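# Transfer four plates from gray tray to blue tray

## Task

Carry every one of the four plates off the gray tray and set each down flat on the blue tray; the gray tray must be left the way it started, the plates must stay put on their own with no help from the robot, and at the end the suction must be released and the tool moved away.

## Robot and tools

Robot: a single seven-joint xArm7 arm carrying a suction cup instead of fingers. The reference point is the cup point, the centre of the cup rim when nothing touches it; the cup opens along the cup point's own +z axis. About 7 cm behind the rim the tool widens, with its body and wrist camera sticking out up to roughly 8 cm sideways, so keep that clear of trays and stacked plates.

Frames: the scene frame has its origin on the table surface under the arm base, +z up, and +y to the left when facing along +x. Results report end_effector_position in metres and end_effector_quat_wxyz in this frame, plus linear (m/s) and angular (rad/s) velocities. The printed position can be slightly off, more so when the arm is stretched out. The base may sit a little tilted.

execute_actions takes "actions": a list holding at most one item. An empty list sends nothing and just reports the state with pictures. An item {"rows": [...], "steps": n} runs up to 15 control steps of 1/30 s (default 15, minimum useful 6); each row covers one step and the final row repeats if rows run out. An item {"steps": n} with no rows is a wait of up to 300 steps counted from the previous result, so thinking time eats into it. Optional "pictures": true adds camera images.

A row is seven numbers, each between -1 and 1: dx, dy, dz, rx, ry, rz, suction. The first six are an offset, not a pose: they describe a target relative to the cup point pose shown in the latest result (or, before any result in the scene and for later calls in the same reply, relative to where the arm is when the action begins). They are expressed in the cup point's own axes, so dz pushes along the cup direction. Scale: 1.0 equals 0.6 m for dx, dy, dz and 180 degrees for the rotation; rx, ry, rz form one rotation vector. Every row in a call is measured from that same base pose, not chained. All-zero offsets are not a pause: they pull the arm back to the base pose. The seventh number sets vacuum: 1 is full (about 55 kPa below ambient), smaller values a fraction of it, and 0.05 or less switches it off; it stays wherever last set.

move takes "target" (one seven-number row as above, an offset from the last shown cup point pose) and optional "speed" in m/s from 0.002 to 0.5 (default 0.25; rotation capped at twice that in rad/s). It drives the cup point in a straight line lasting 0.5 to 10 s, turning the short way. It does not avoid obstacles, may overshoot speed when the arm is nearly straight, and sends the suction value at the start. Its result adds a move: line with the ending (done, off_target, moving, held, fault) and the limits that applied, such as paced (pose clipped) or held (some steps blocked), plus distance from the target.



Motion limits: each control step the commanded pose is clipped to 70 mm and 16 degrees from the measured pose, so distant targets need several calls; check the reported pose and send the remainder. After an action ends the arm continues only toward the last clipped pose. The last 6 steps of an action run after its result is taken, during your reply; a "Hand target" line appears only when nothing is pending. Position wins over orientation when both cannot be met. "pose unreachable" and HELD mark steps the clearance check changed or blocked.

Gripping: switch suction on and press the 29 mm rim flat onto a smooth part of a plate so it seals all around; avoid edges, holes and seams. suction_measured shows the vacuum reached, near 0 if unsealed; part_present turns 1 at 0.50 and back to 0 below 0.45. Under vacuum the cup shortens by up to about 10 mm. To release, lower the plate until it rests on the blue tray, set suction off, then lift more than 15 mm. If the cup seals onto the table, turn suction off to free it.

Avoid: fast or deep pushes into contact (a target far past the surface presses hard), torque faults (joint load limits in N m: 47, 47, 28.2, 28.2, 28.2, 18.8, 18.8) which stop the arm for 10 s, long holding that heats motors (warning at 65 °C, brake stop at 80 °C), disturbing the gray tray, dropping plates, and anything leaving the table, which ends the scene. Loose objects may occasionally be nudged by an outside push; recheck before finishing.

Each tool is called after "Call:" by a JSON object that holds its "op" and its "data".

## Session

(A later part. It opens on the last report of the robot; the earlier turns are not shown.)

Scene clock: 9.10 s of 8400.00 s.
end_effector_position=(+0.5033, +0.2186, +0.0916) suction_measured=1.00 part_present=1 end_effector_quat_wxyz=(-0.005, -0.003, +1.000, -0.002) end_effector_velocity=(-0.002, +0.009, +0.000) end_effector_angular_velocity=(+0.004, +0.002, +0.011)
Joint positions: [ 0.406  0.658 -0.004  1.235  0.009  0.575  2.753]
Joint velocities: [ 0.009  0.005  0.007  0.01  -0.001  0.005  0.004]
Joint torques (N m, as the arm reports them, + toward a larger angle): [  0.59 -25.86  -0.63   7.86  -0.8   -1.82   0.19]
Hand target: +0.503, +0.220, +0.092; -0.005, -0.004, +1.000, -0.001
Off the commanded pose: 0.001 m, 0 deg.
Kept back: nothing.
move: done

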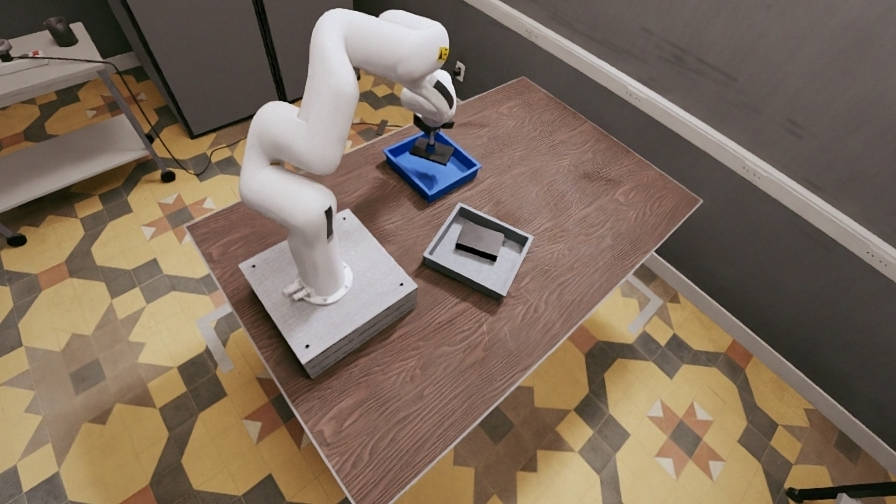

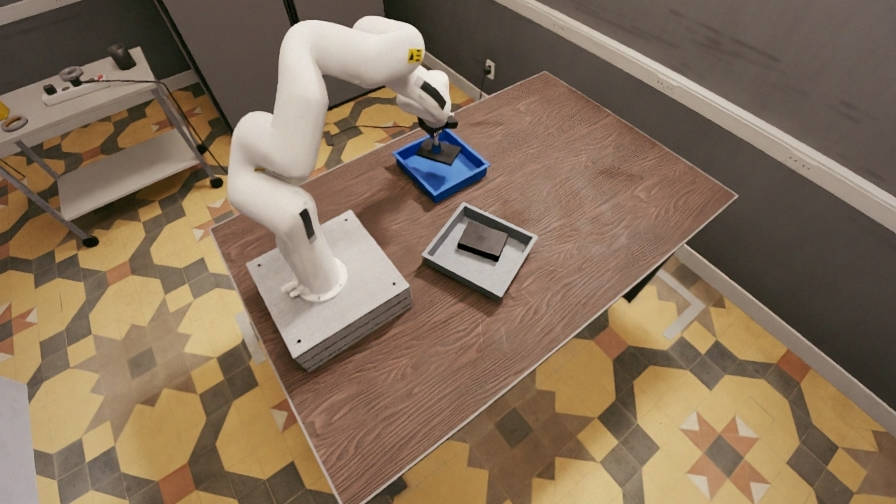

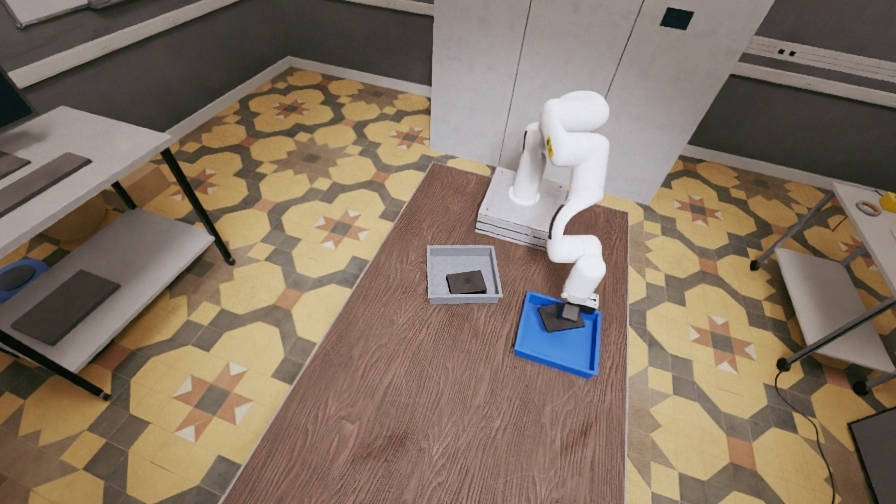

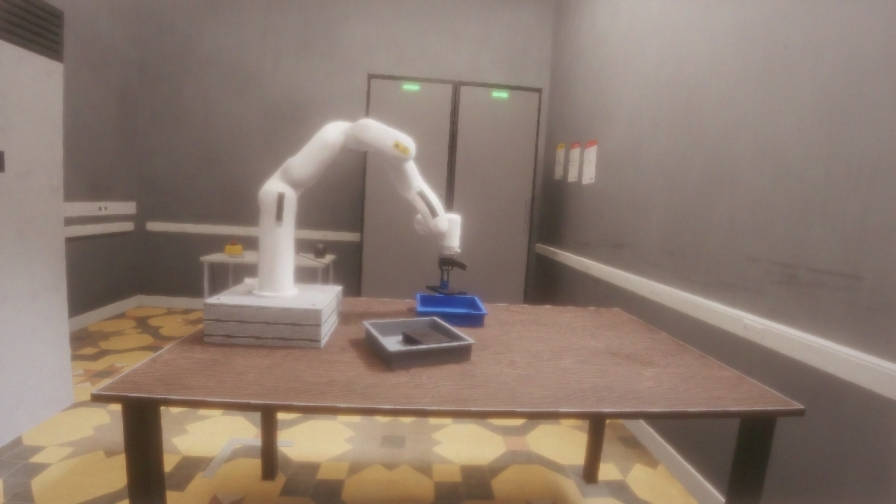

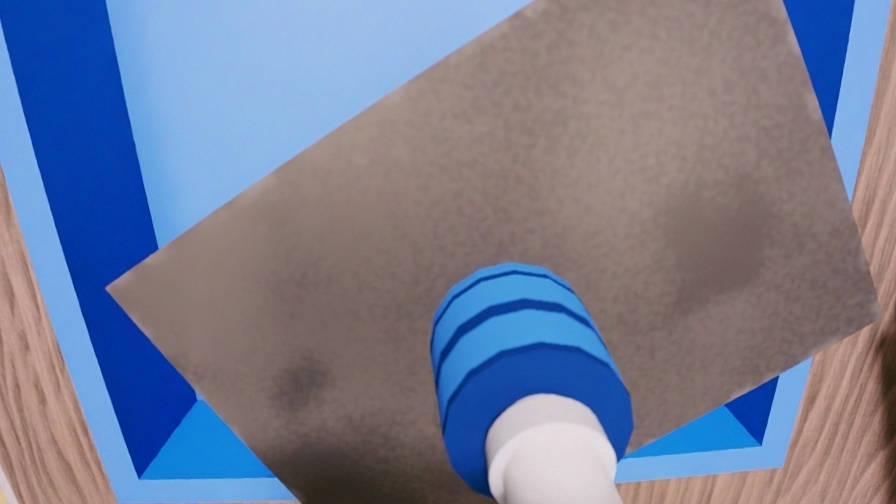

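Call:
{"op": "move", "data": {"target": [-0.012,0.012,0.113,0,0,0,1], "speed": 0.12}}

Call:
{"op": "move", "data": {"target": [0,0,0.022,0,0,0,1], "speed": 0.015}}

Scene clock: 10.37 s of 8400.00 s.
end_effector_position=(+0.5099, +0.2254, +0.0241) suction_measured=0.99 part_present=1 end_effector_quat_wxyz=(-0.005, -0.003, +1.000, -0.002) end_effector_velocity=(-0.002, +0.000, -0.003) end_effector_angular_velocity=(-0.001, +0.006, +0.002)
Joint positions: [ 0.412  0.847 -0.003  1.33   0.009  0.48   2.759]
Joint velocities: [ 0.     0.005  0.002 -0.     0.     0.001 -0.   ]
Joint torques (N m, as the arm reports them, + toward a larger angle): [  1.28 -27.19  -0.24   7.29  -1.08  -2.08   0.09]
Hand target: +0.510, +0.225, +0.024; -0.005, -0.003, +1.000, -0.002
Off the commanded pose: 0.000 m, 0 deg.
Kept back: nothing.
move: done

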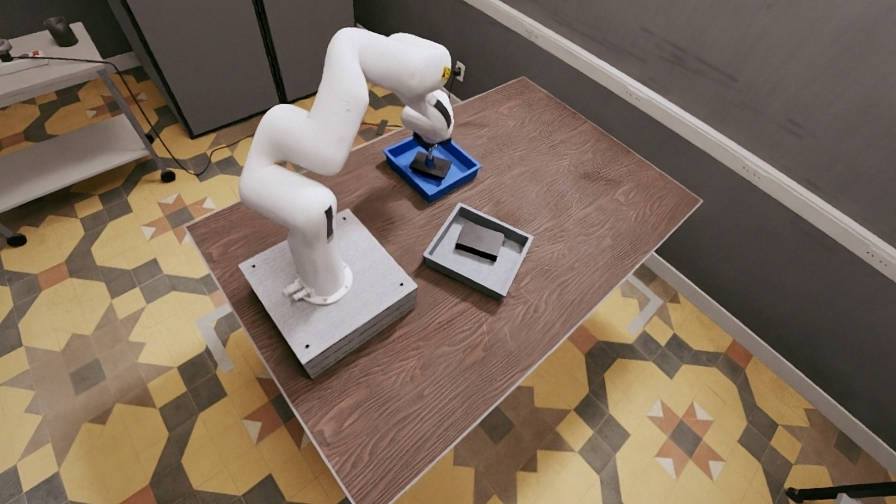

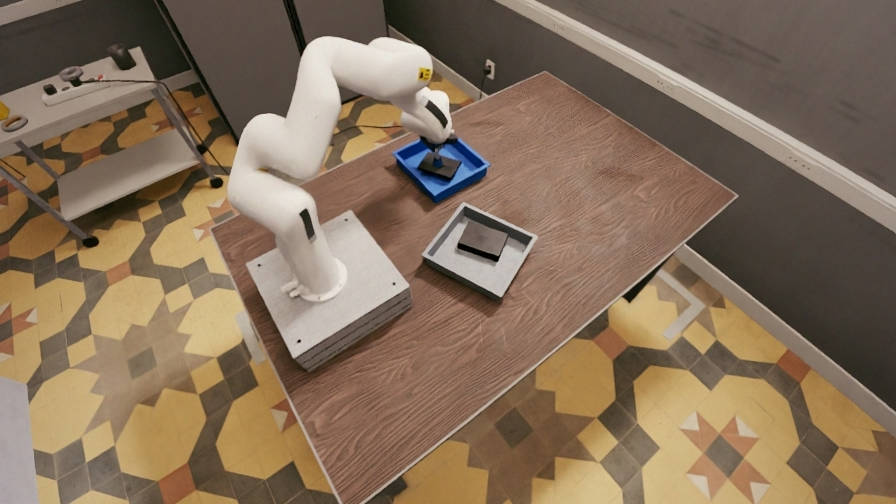

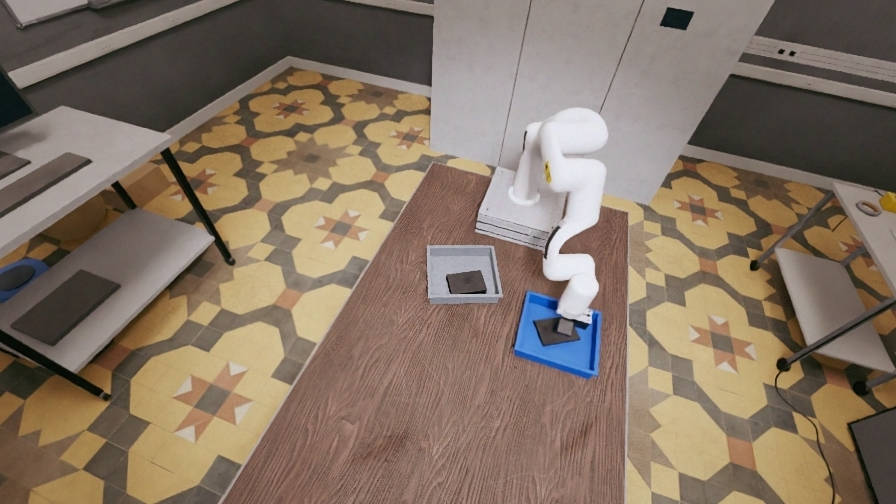

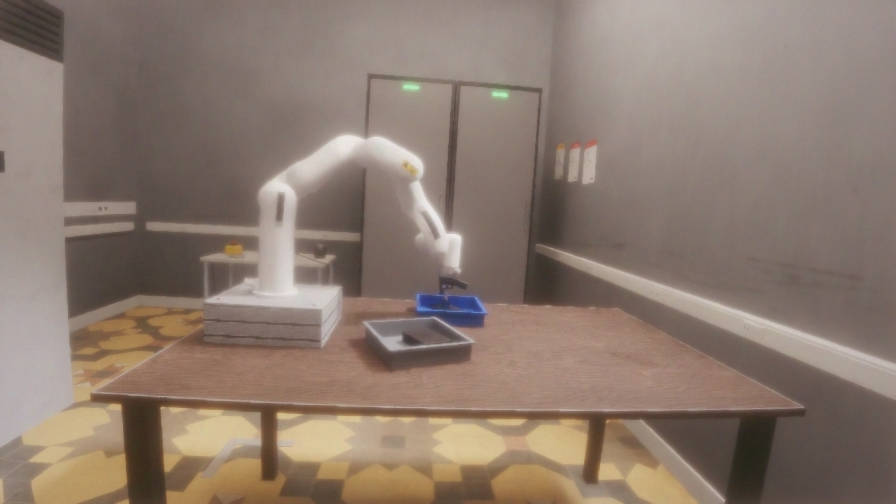

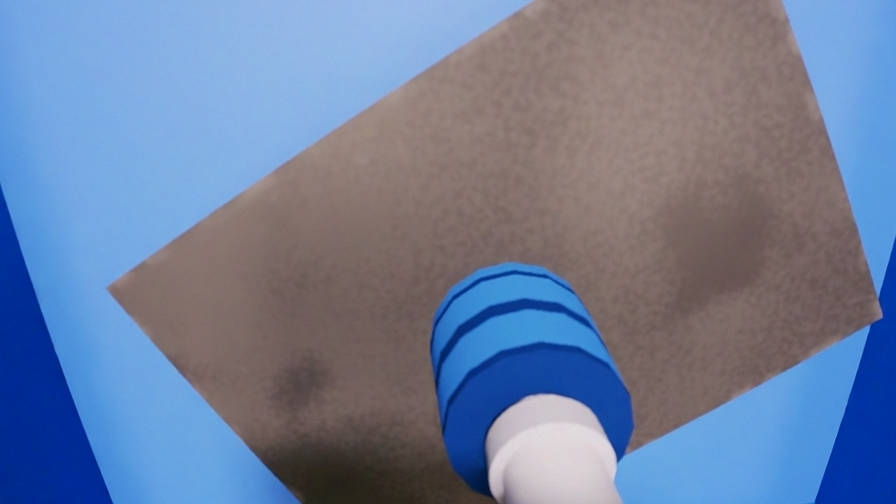

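Scene clock: 11.50 s of 8400.00 s.
end_effector_position=(+0.5098, +0.2253, +0.0109) suction_measured=0.96 part_present=1 end_effector_quat_wxyz=(-0.005, -0.003, +1.000, -0.002) end_effector_velocity=(+0.001, -0.000, +0.000) end_effector_angular_velocity=(+0.000, -0.002, +0.000)
Joint positions: [ 0.411  0.881 -0.003  1.345  0.009  0.461  2.759]
Joint velocities: [-0.001  0.002 -0.     0.003 -0.001 -0.001 -0.001]
Joint torques (N m, as the arm reports them, + toward a larger angle): [  0.19 -27.42  -0.35   7.37  -1.18  -1.63   0.27]
Hand target: +0.510, +0.225, +0.011; -0.005, -0.003, +1.000, -0.002
Off the commanded pose: 0.000 m, 0 deg.
Kept back: nothing.
move: done

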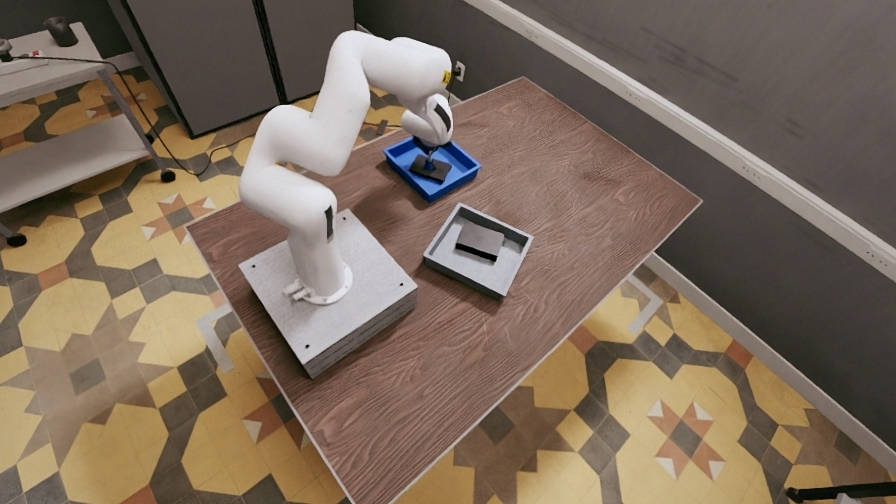

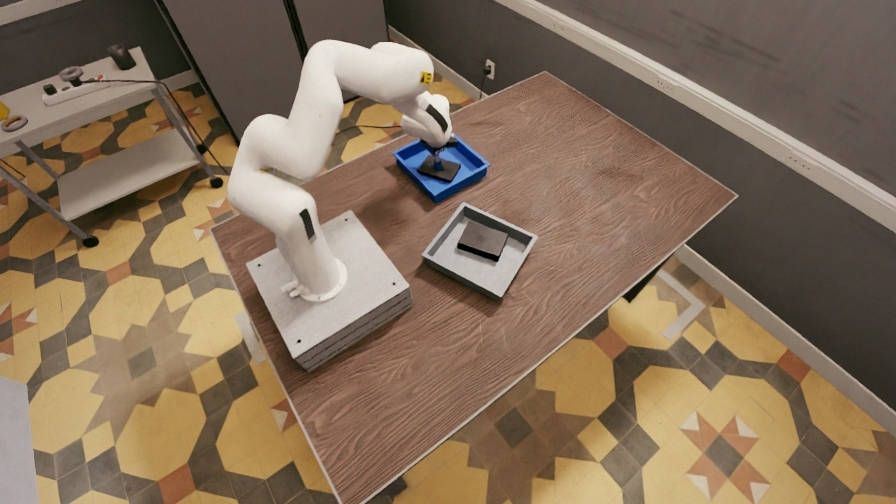

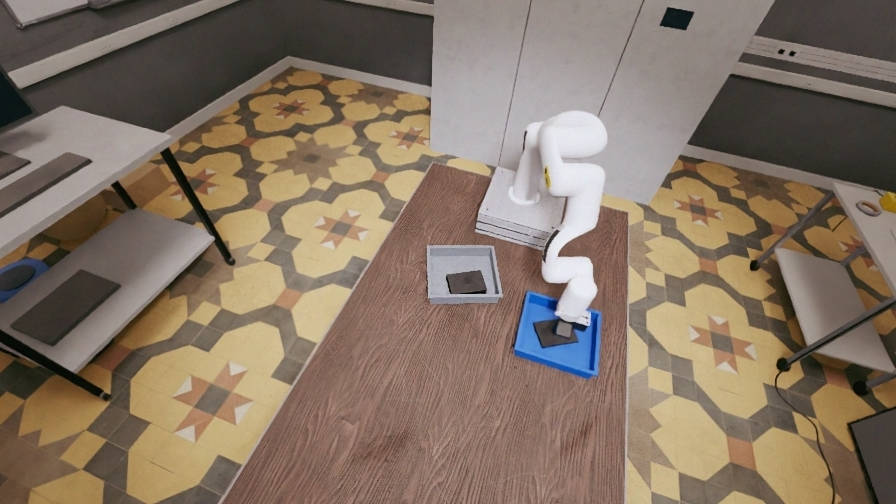

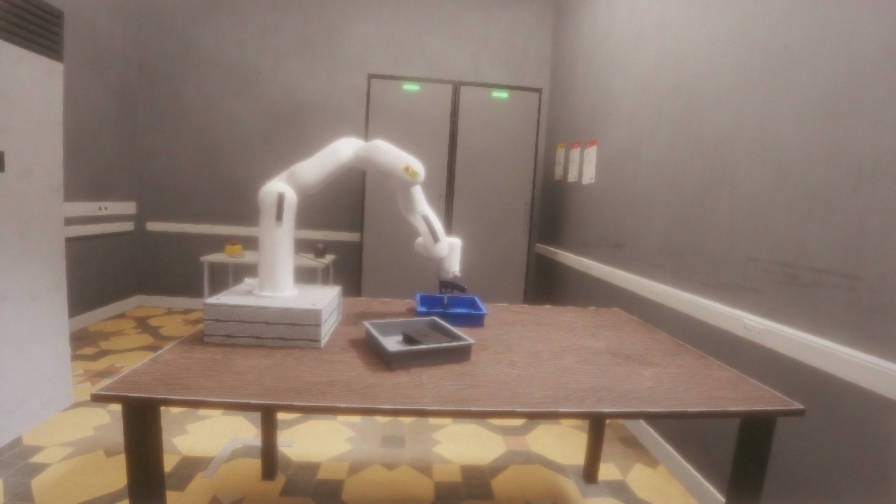

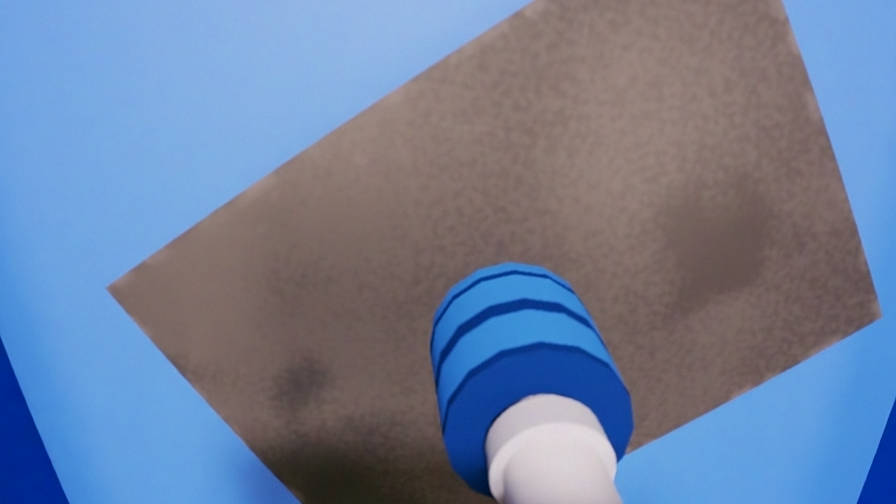

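Not yet touching.

Call:
{"op": "move", "data": {"target": [0,0,0.004,0,0,0,1], "speed": 0.01}}

Scene clock: 12.43 s of 8400.00 s.
end_effector_position=(+0.5098, +0.2253, +0.0086) suction_measured=0.98 part_present=1 end_effector_quat_wxyz=(-0.005, -0.003, +1.000, -0.002) end_effector_velocity=(+0.000, +0.001, -0.000) end_effector_angular_velocity=(+0.001, -0.001, -0.000)
Joint positions: [ 0.411  0.887 -0.003  1.348  0.009  0.458  2.759]
Joint velocities: [-0.     0.001  0.001  0.001 -0.    -0.001  0.001]
Joint torques (N m, as the arm reports them, + toward a larger angle): [  0.69 -26.56  -0.53   7.41  -1.02  -1.78   0.22]
Hand target: +0.510, +0.225, +0.009; -0.005, -0.003, +1.000, -0.002
Off the commanded pose: 0.000 m, 0 deg.
Kept back: nothing.
move: done

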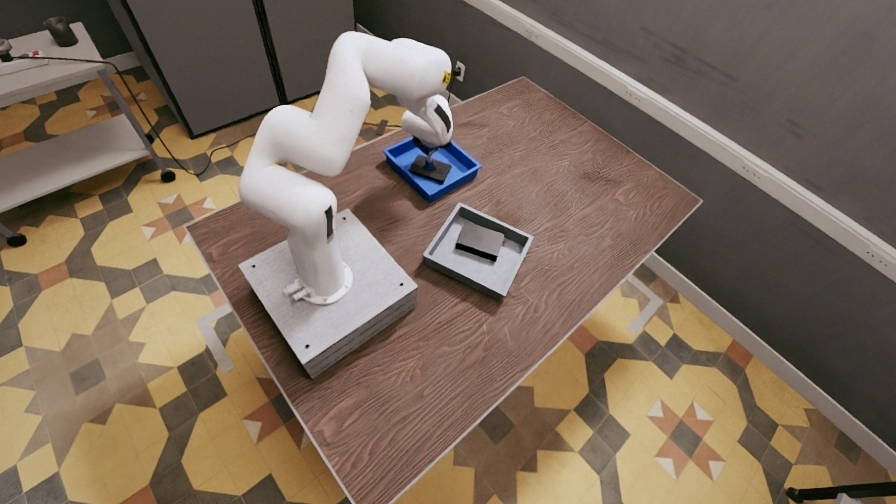

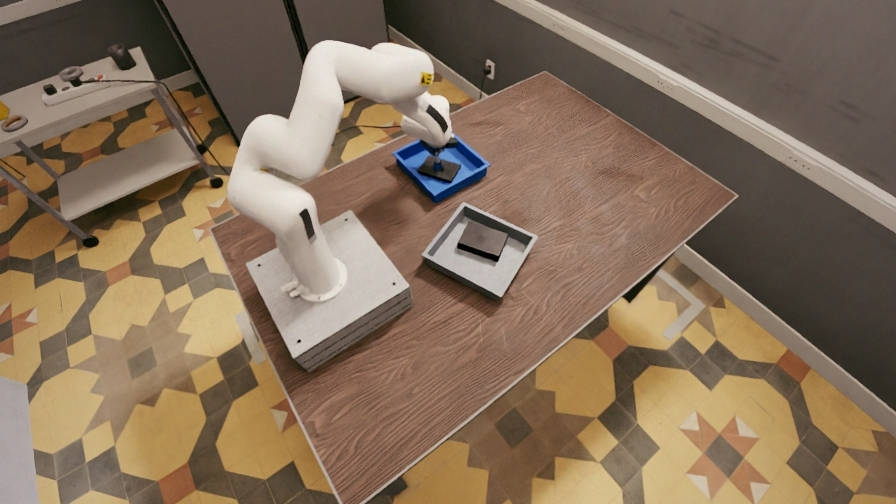

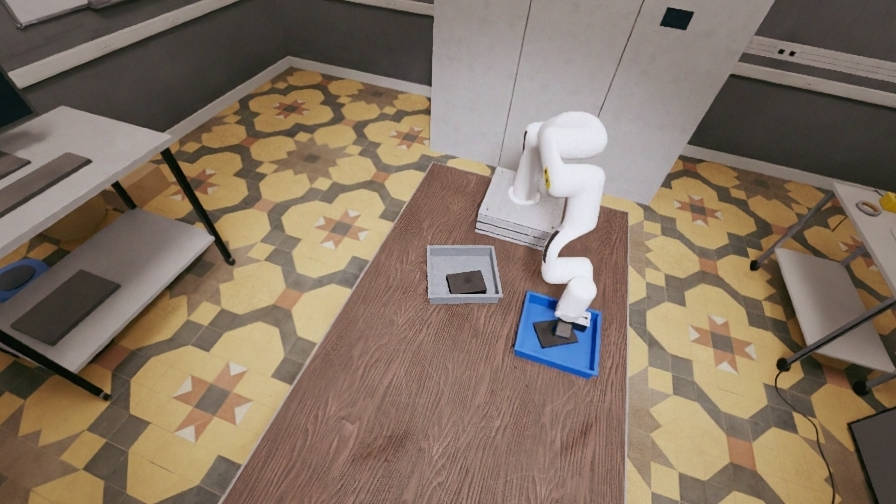

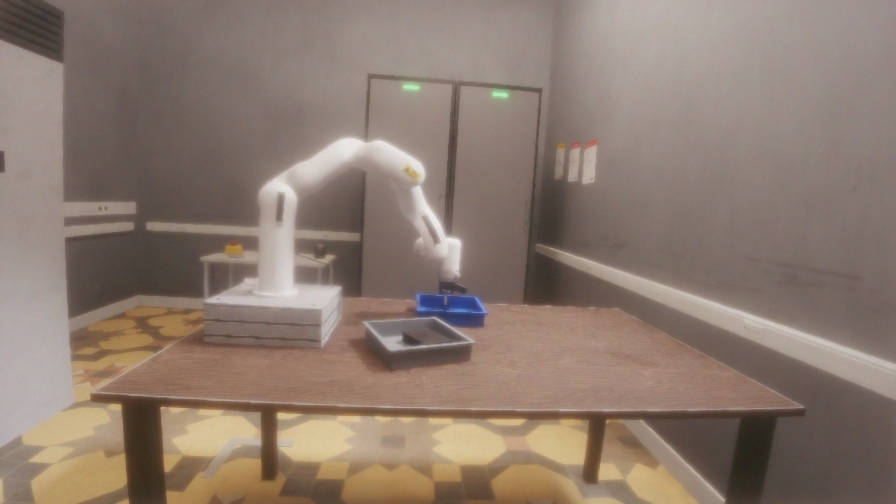

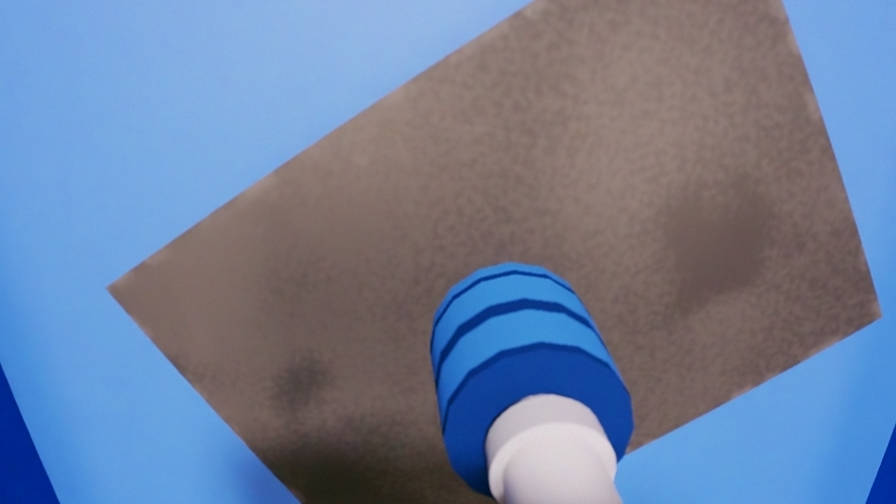

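Call:
{"op": "execute_actions", "data": {"actions": [{"rows":[[0,0,0.001,0,0,0,1],[0,0,0.002,0,0,0,1],[0,0,0.003,0,0,0,1]],"steps":15}]}}

Call:
{"op": "execute_actions", "data": {"actions": [{"steps":8}]}}

Scene clock: 12.90 s of 8400.00 s.
end_effector_position=(+0.5096, +0.2252, +0.0068) suction_measured=0.96 part_present=1 end_effector_quat_wxyz=(-0.005, -0.003, +1.000, -0.002) end_effector_velocity=(+0.001, +0.001, -0.001) end_effector_angular_velocity=(+0.002, -0.003, +0.000)
Joint positions: [ 0.411  0.892 -0.003  1.35   0.009  0.456  2.759]
Joint velocities: [ 0.     0.004 -0.     0.004  0.001 -0.004 -0.001]
Joint torques (N m, as the arm reports them, + toward a larger angle): [  0.51 -27.14  -0.2    7.44  -1.13  -1.92  -0.13]
Steps of this call (steps 1 to 5: nothing new was sent; steps 6 to 14: the first 9 steps of this action). Readings (end_effector_position | what the end effector reports):
6: (+0.5098, +0.2253, +0.0086) | suction_measured=0.98 part_present=1
7: (+0.5098, +0.2253, +0.0085) | suction_measured=0.98 part_present=1
9: (+0.5099, +0.2253, +0.0080) | suction_measured=0.98 part_present=1
13: (+0.5096, +0.2252, +0.0068) | suction_measured=0.96 part_present=1
14: the state above

Scene clock: 13.17 s of 8400.00 s.
end_effector_position=(+0.5098, +0.2253, +0.0068) suction_measured=1.00 part_present=1 end_effector_quat_wxyz=(-0.005, -0.003, +1.000, -0.002) end_effector_velocity=(-0.000, -0.000, -0.000) end_effector_angular_velocity=(-0.000, +0.000, -0.001)
Joint positions: [ 0.411  0.892 -0.003  1.35   0.009  0.455  2.759]
Joint velocities: [-0.001  0.     0.    -0.    -0.    -0.     0.   ]
Joint torques (N m, as the arm reports them, + toward a larger angle): [  0.16 -27.29  -0.31   7.51  -0.75  -1.84   0.18]
Hand target: +0.510, +0.225, +0.007; -0.005, -0.003, +1.000, -0.002
Off the commanded pose: 0.000 m, 0 deg.
Kept back: nothing.
Steps of this call (steps 1 to 6: the last 6 steps of your previous action; steps 7 to 8: nothing new was sent). Readings (end_effector_position | what the end effector reports):
1: (+0.5097, +0.2252, +0.0068) | suction_measured=0.96 part_present=1
2: (+0.5097, +0.2253, +0.0068) | suction_measured=0.96 part_present=1
4: (+0.5098, +0.2253, +0.0068) | suction_measured=0.99 part_present=1
8: the state above

Call:
{"op": "execute_actions", "data": {"actions": [{"rows":[[0,0,0.001,0,0,0,1],[0,0,0.002,0,0,0,1],[0,0,0.003,0,0,0,1]],"steps":15}]}}

Call:
{"op": "execute_actions", "data": {"actions": [{"steps":8}]}}

Scene clock: 13.60 s of 8400.00 s.
end_effector_position=(+0.5096, +0.2252, +0.0050) suction_measured=0.99 part_present=1 end_effector_quat_wxyz=(-0.005, -0.003, +1.000, -0.002) end_effector_velocity=(+0.001, +0.001, -0.001) end_effector_angular_velocity=(+0.002, -0.003, +0.000)
Joint positions: [ 0.411  0.897 -0.003  1.352  0.009  0.453  2.759]
Joint velocities: [ 0.     0.004  0.     0.004  0.    -0.003  0.   ]
Joint torques (N m, as the arm reports them, + toward a larger angle): [  1.1  -27.69  -0.38   7.37  -1.    -1.66   0.09]
Steps of this call (steps 1 to 4: nothing new was sent; steps 5 to 13: the first 9 steps of this action). Readings (end_effector_position | what the end effector reports):
5: (+0.5097, +0.2253, +0.0068) | suction_measured=0.99 part_present=1
6: (+0.5098, +0.2253, +0.0067) | suction_measured=0.99 part_present=1
8: (+0.5099, +0.2253, +0.0062) | suction_measured=0.99 part_present=1
12: (+0.5096, +0.2252, +0.0050) | suction_measured=0.99 part_present=1
13: the state above

Scene clock: 13.87 s of 8400.00 s.
end_effector_position=(+0.5097, +0.2253, +0.0050) suction_measured=0.98 part_present=1 end_effector_quat_wxyz=(-0.005, -0.003, +1.000, -0.002) end_effector_velocity=(-0.000, -0.001, -0.000) end_effector_angular_velocity=(-0.001, +0.002, +0.000)
Joint positions: [ 0.411  0.897 -0.003  1.352  0.009  0.453  2.759]
Joint velocities: [-0.001  0.001 -0.     0.    -0.     0.001 -0.001]
Joint torques (N m, as the arm reports them, + toward a larger angle): [  0.86 -26.91  -0.46   7.34  -1.01  -1.55   0.07]
Hand target: +0.510, +0.225, +0.005; -0.005, -0.003, +1.000, -0.002
Off the commanded pose: 0.000 m, 0 deg.
Kept back: nothing.
Steps of this call (steps 1 to 6: the last 6 steps of your previous action; steps 7 to 8: nothing new was sent). Readings (end_effector_position | what the end effector reports):
1: (+0.5096, +0.2252, +0.0050) | suction_measured=0.99 part_present=1
2: (+0.5097, +0.2253, +0.0050) | suction_measured=0.99 part_present=1
4: (+0.5098, +0.2253, +0.0050) | suction_measured=0.98 part_present=1
8: the state above

Call:
{"op": "execute_actions", "data": {"actions": [{"rows":[[0,0,0.001,0,0,0,1],[0,0,0.002,0,0,0,1],[0,0,0.003,0,0,0,1]],"steps":15}]}}

Call:
{"op": "execute_actions", "data": {"actions": [{"steps":8}]}}

Scene clock: 14.37 s of 8400.00 s.
end_effector_position=(+0.5098, +0.2253, +0.0034) suction_measured=0.99 part_present=1 end_effector_quat_wxyz=(-0.005, -0.003, +1.000, -0.001) end_effector_velocity=(+0.002, +0.001, +0.000) end_effector_angular_velocity=(+0.003, -0.005, +0.001)
Joint positions: [ 0.411  0.901 -0.003  1.354  0.009  0.45   2.759]
Joint velocities: [-0.001  0.003  0.     0.004  0.001 -0.004 -0.002]
Joint torques (N m, as the arm reports them, + toward a larger angle): [  0.37 -26.82  -0.33   7.2   -1.26  -1.68   0.  ]
Steps of this call (steps 1 to 6: nothing new was sent; steps 7 to 15: the first 9 steps of this action). Readings (end_effector_position | what the end effector reports):
7: (+0.5097, +0.2253, +0.0050) | suction_measured=0.98 part_present=1
8: (+0.5098, +0.2253, +0.0049) | suction_measured=0.98 part_present=1
10: (+0.5099, +0.2253, +0.0044) | suction_measured=0.96 part_present=1
14: (+0.5098, +0.2253, +0.0034) | suction_measured=0.98 part_present=1
15: the state above

Scene clock: 14.63 s of 8400.00 s.
end_effector_position=(+0.5099, +0.2253, +0.0033) suction_measured=0.99 part_present=1 end_effector_quat_wxyz=(-0.005, -0.003, +1.000, -0.001) end_effector_velocity=(+0.001, -0.001, -0.000) end_effector_angular_velocity=(-0.000, -0.001, -0.001)
Joint positions: [ 0.411  0.901 -0.003  1.355  0.009  0.45   2.759]
Joint velocities: [-0.001  0.    -0.001  0.     0.    -0.001 -0.001]
Joint torques (N m, as the arm reports them, + toward a larger angle): [  0.65 -27.    -0.61   7.07  -0.99  -1.47   0.26]
Hand target: +0.510, +0.225, +0.003; -0.005, -0.003, +1.000, -0.002
Off the commanded pose: 0.000 m, 0 deg.
Kept back: nothing.
Steps of this call (steps 1 to 6: the last 6 steps of your previous action; steps 7 to 8: nothing new was sent). Readings (end_effector_position | what the end effector reports):
1: (+0.5099, +0.2253, +0.0034) | suction_measured=1.00 part_present=1
2: (+0.5099, +0.2253, +0.0034) | suction_measured=1.00 part_present=1
4: (+0.5099, +0.2253, +0.0034) | suction_measured=1.00 part_present=1
8: the state above


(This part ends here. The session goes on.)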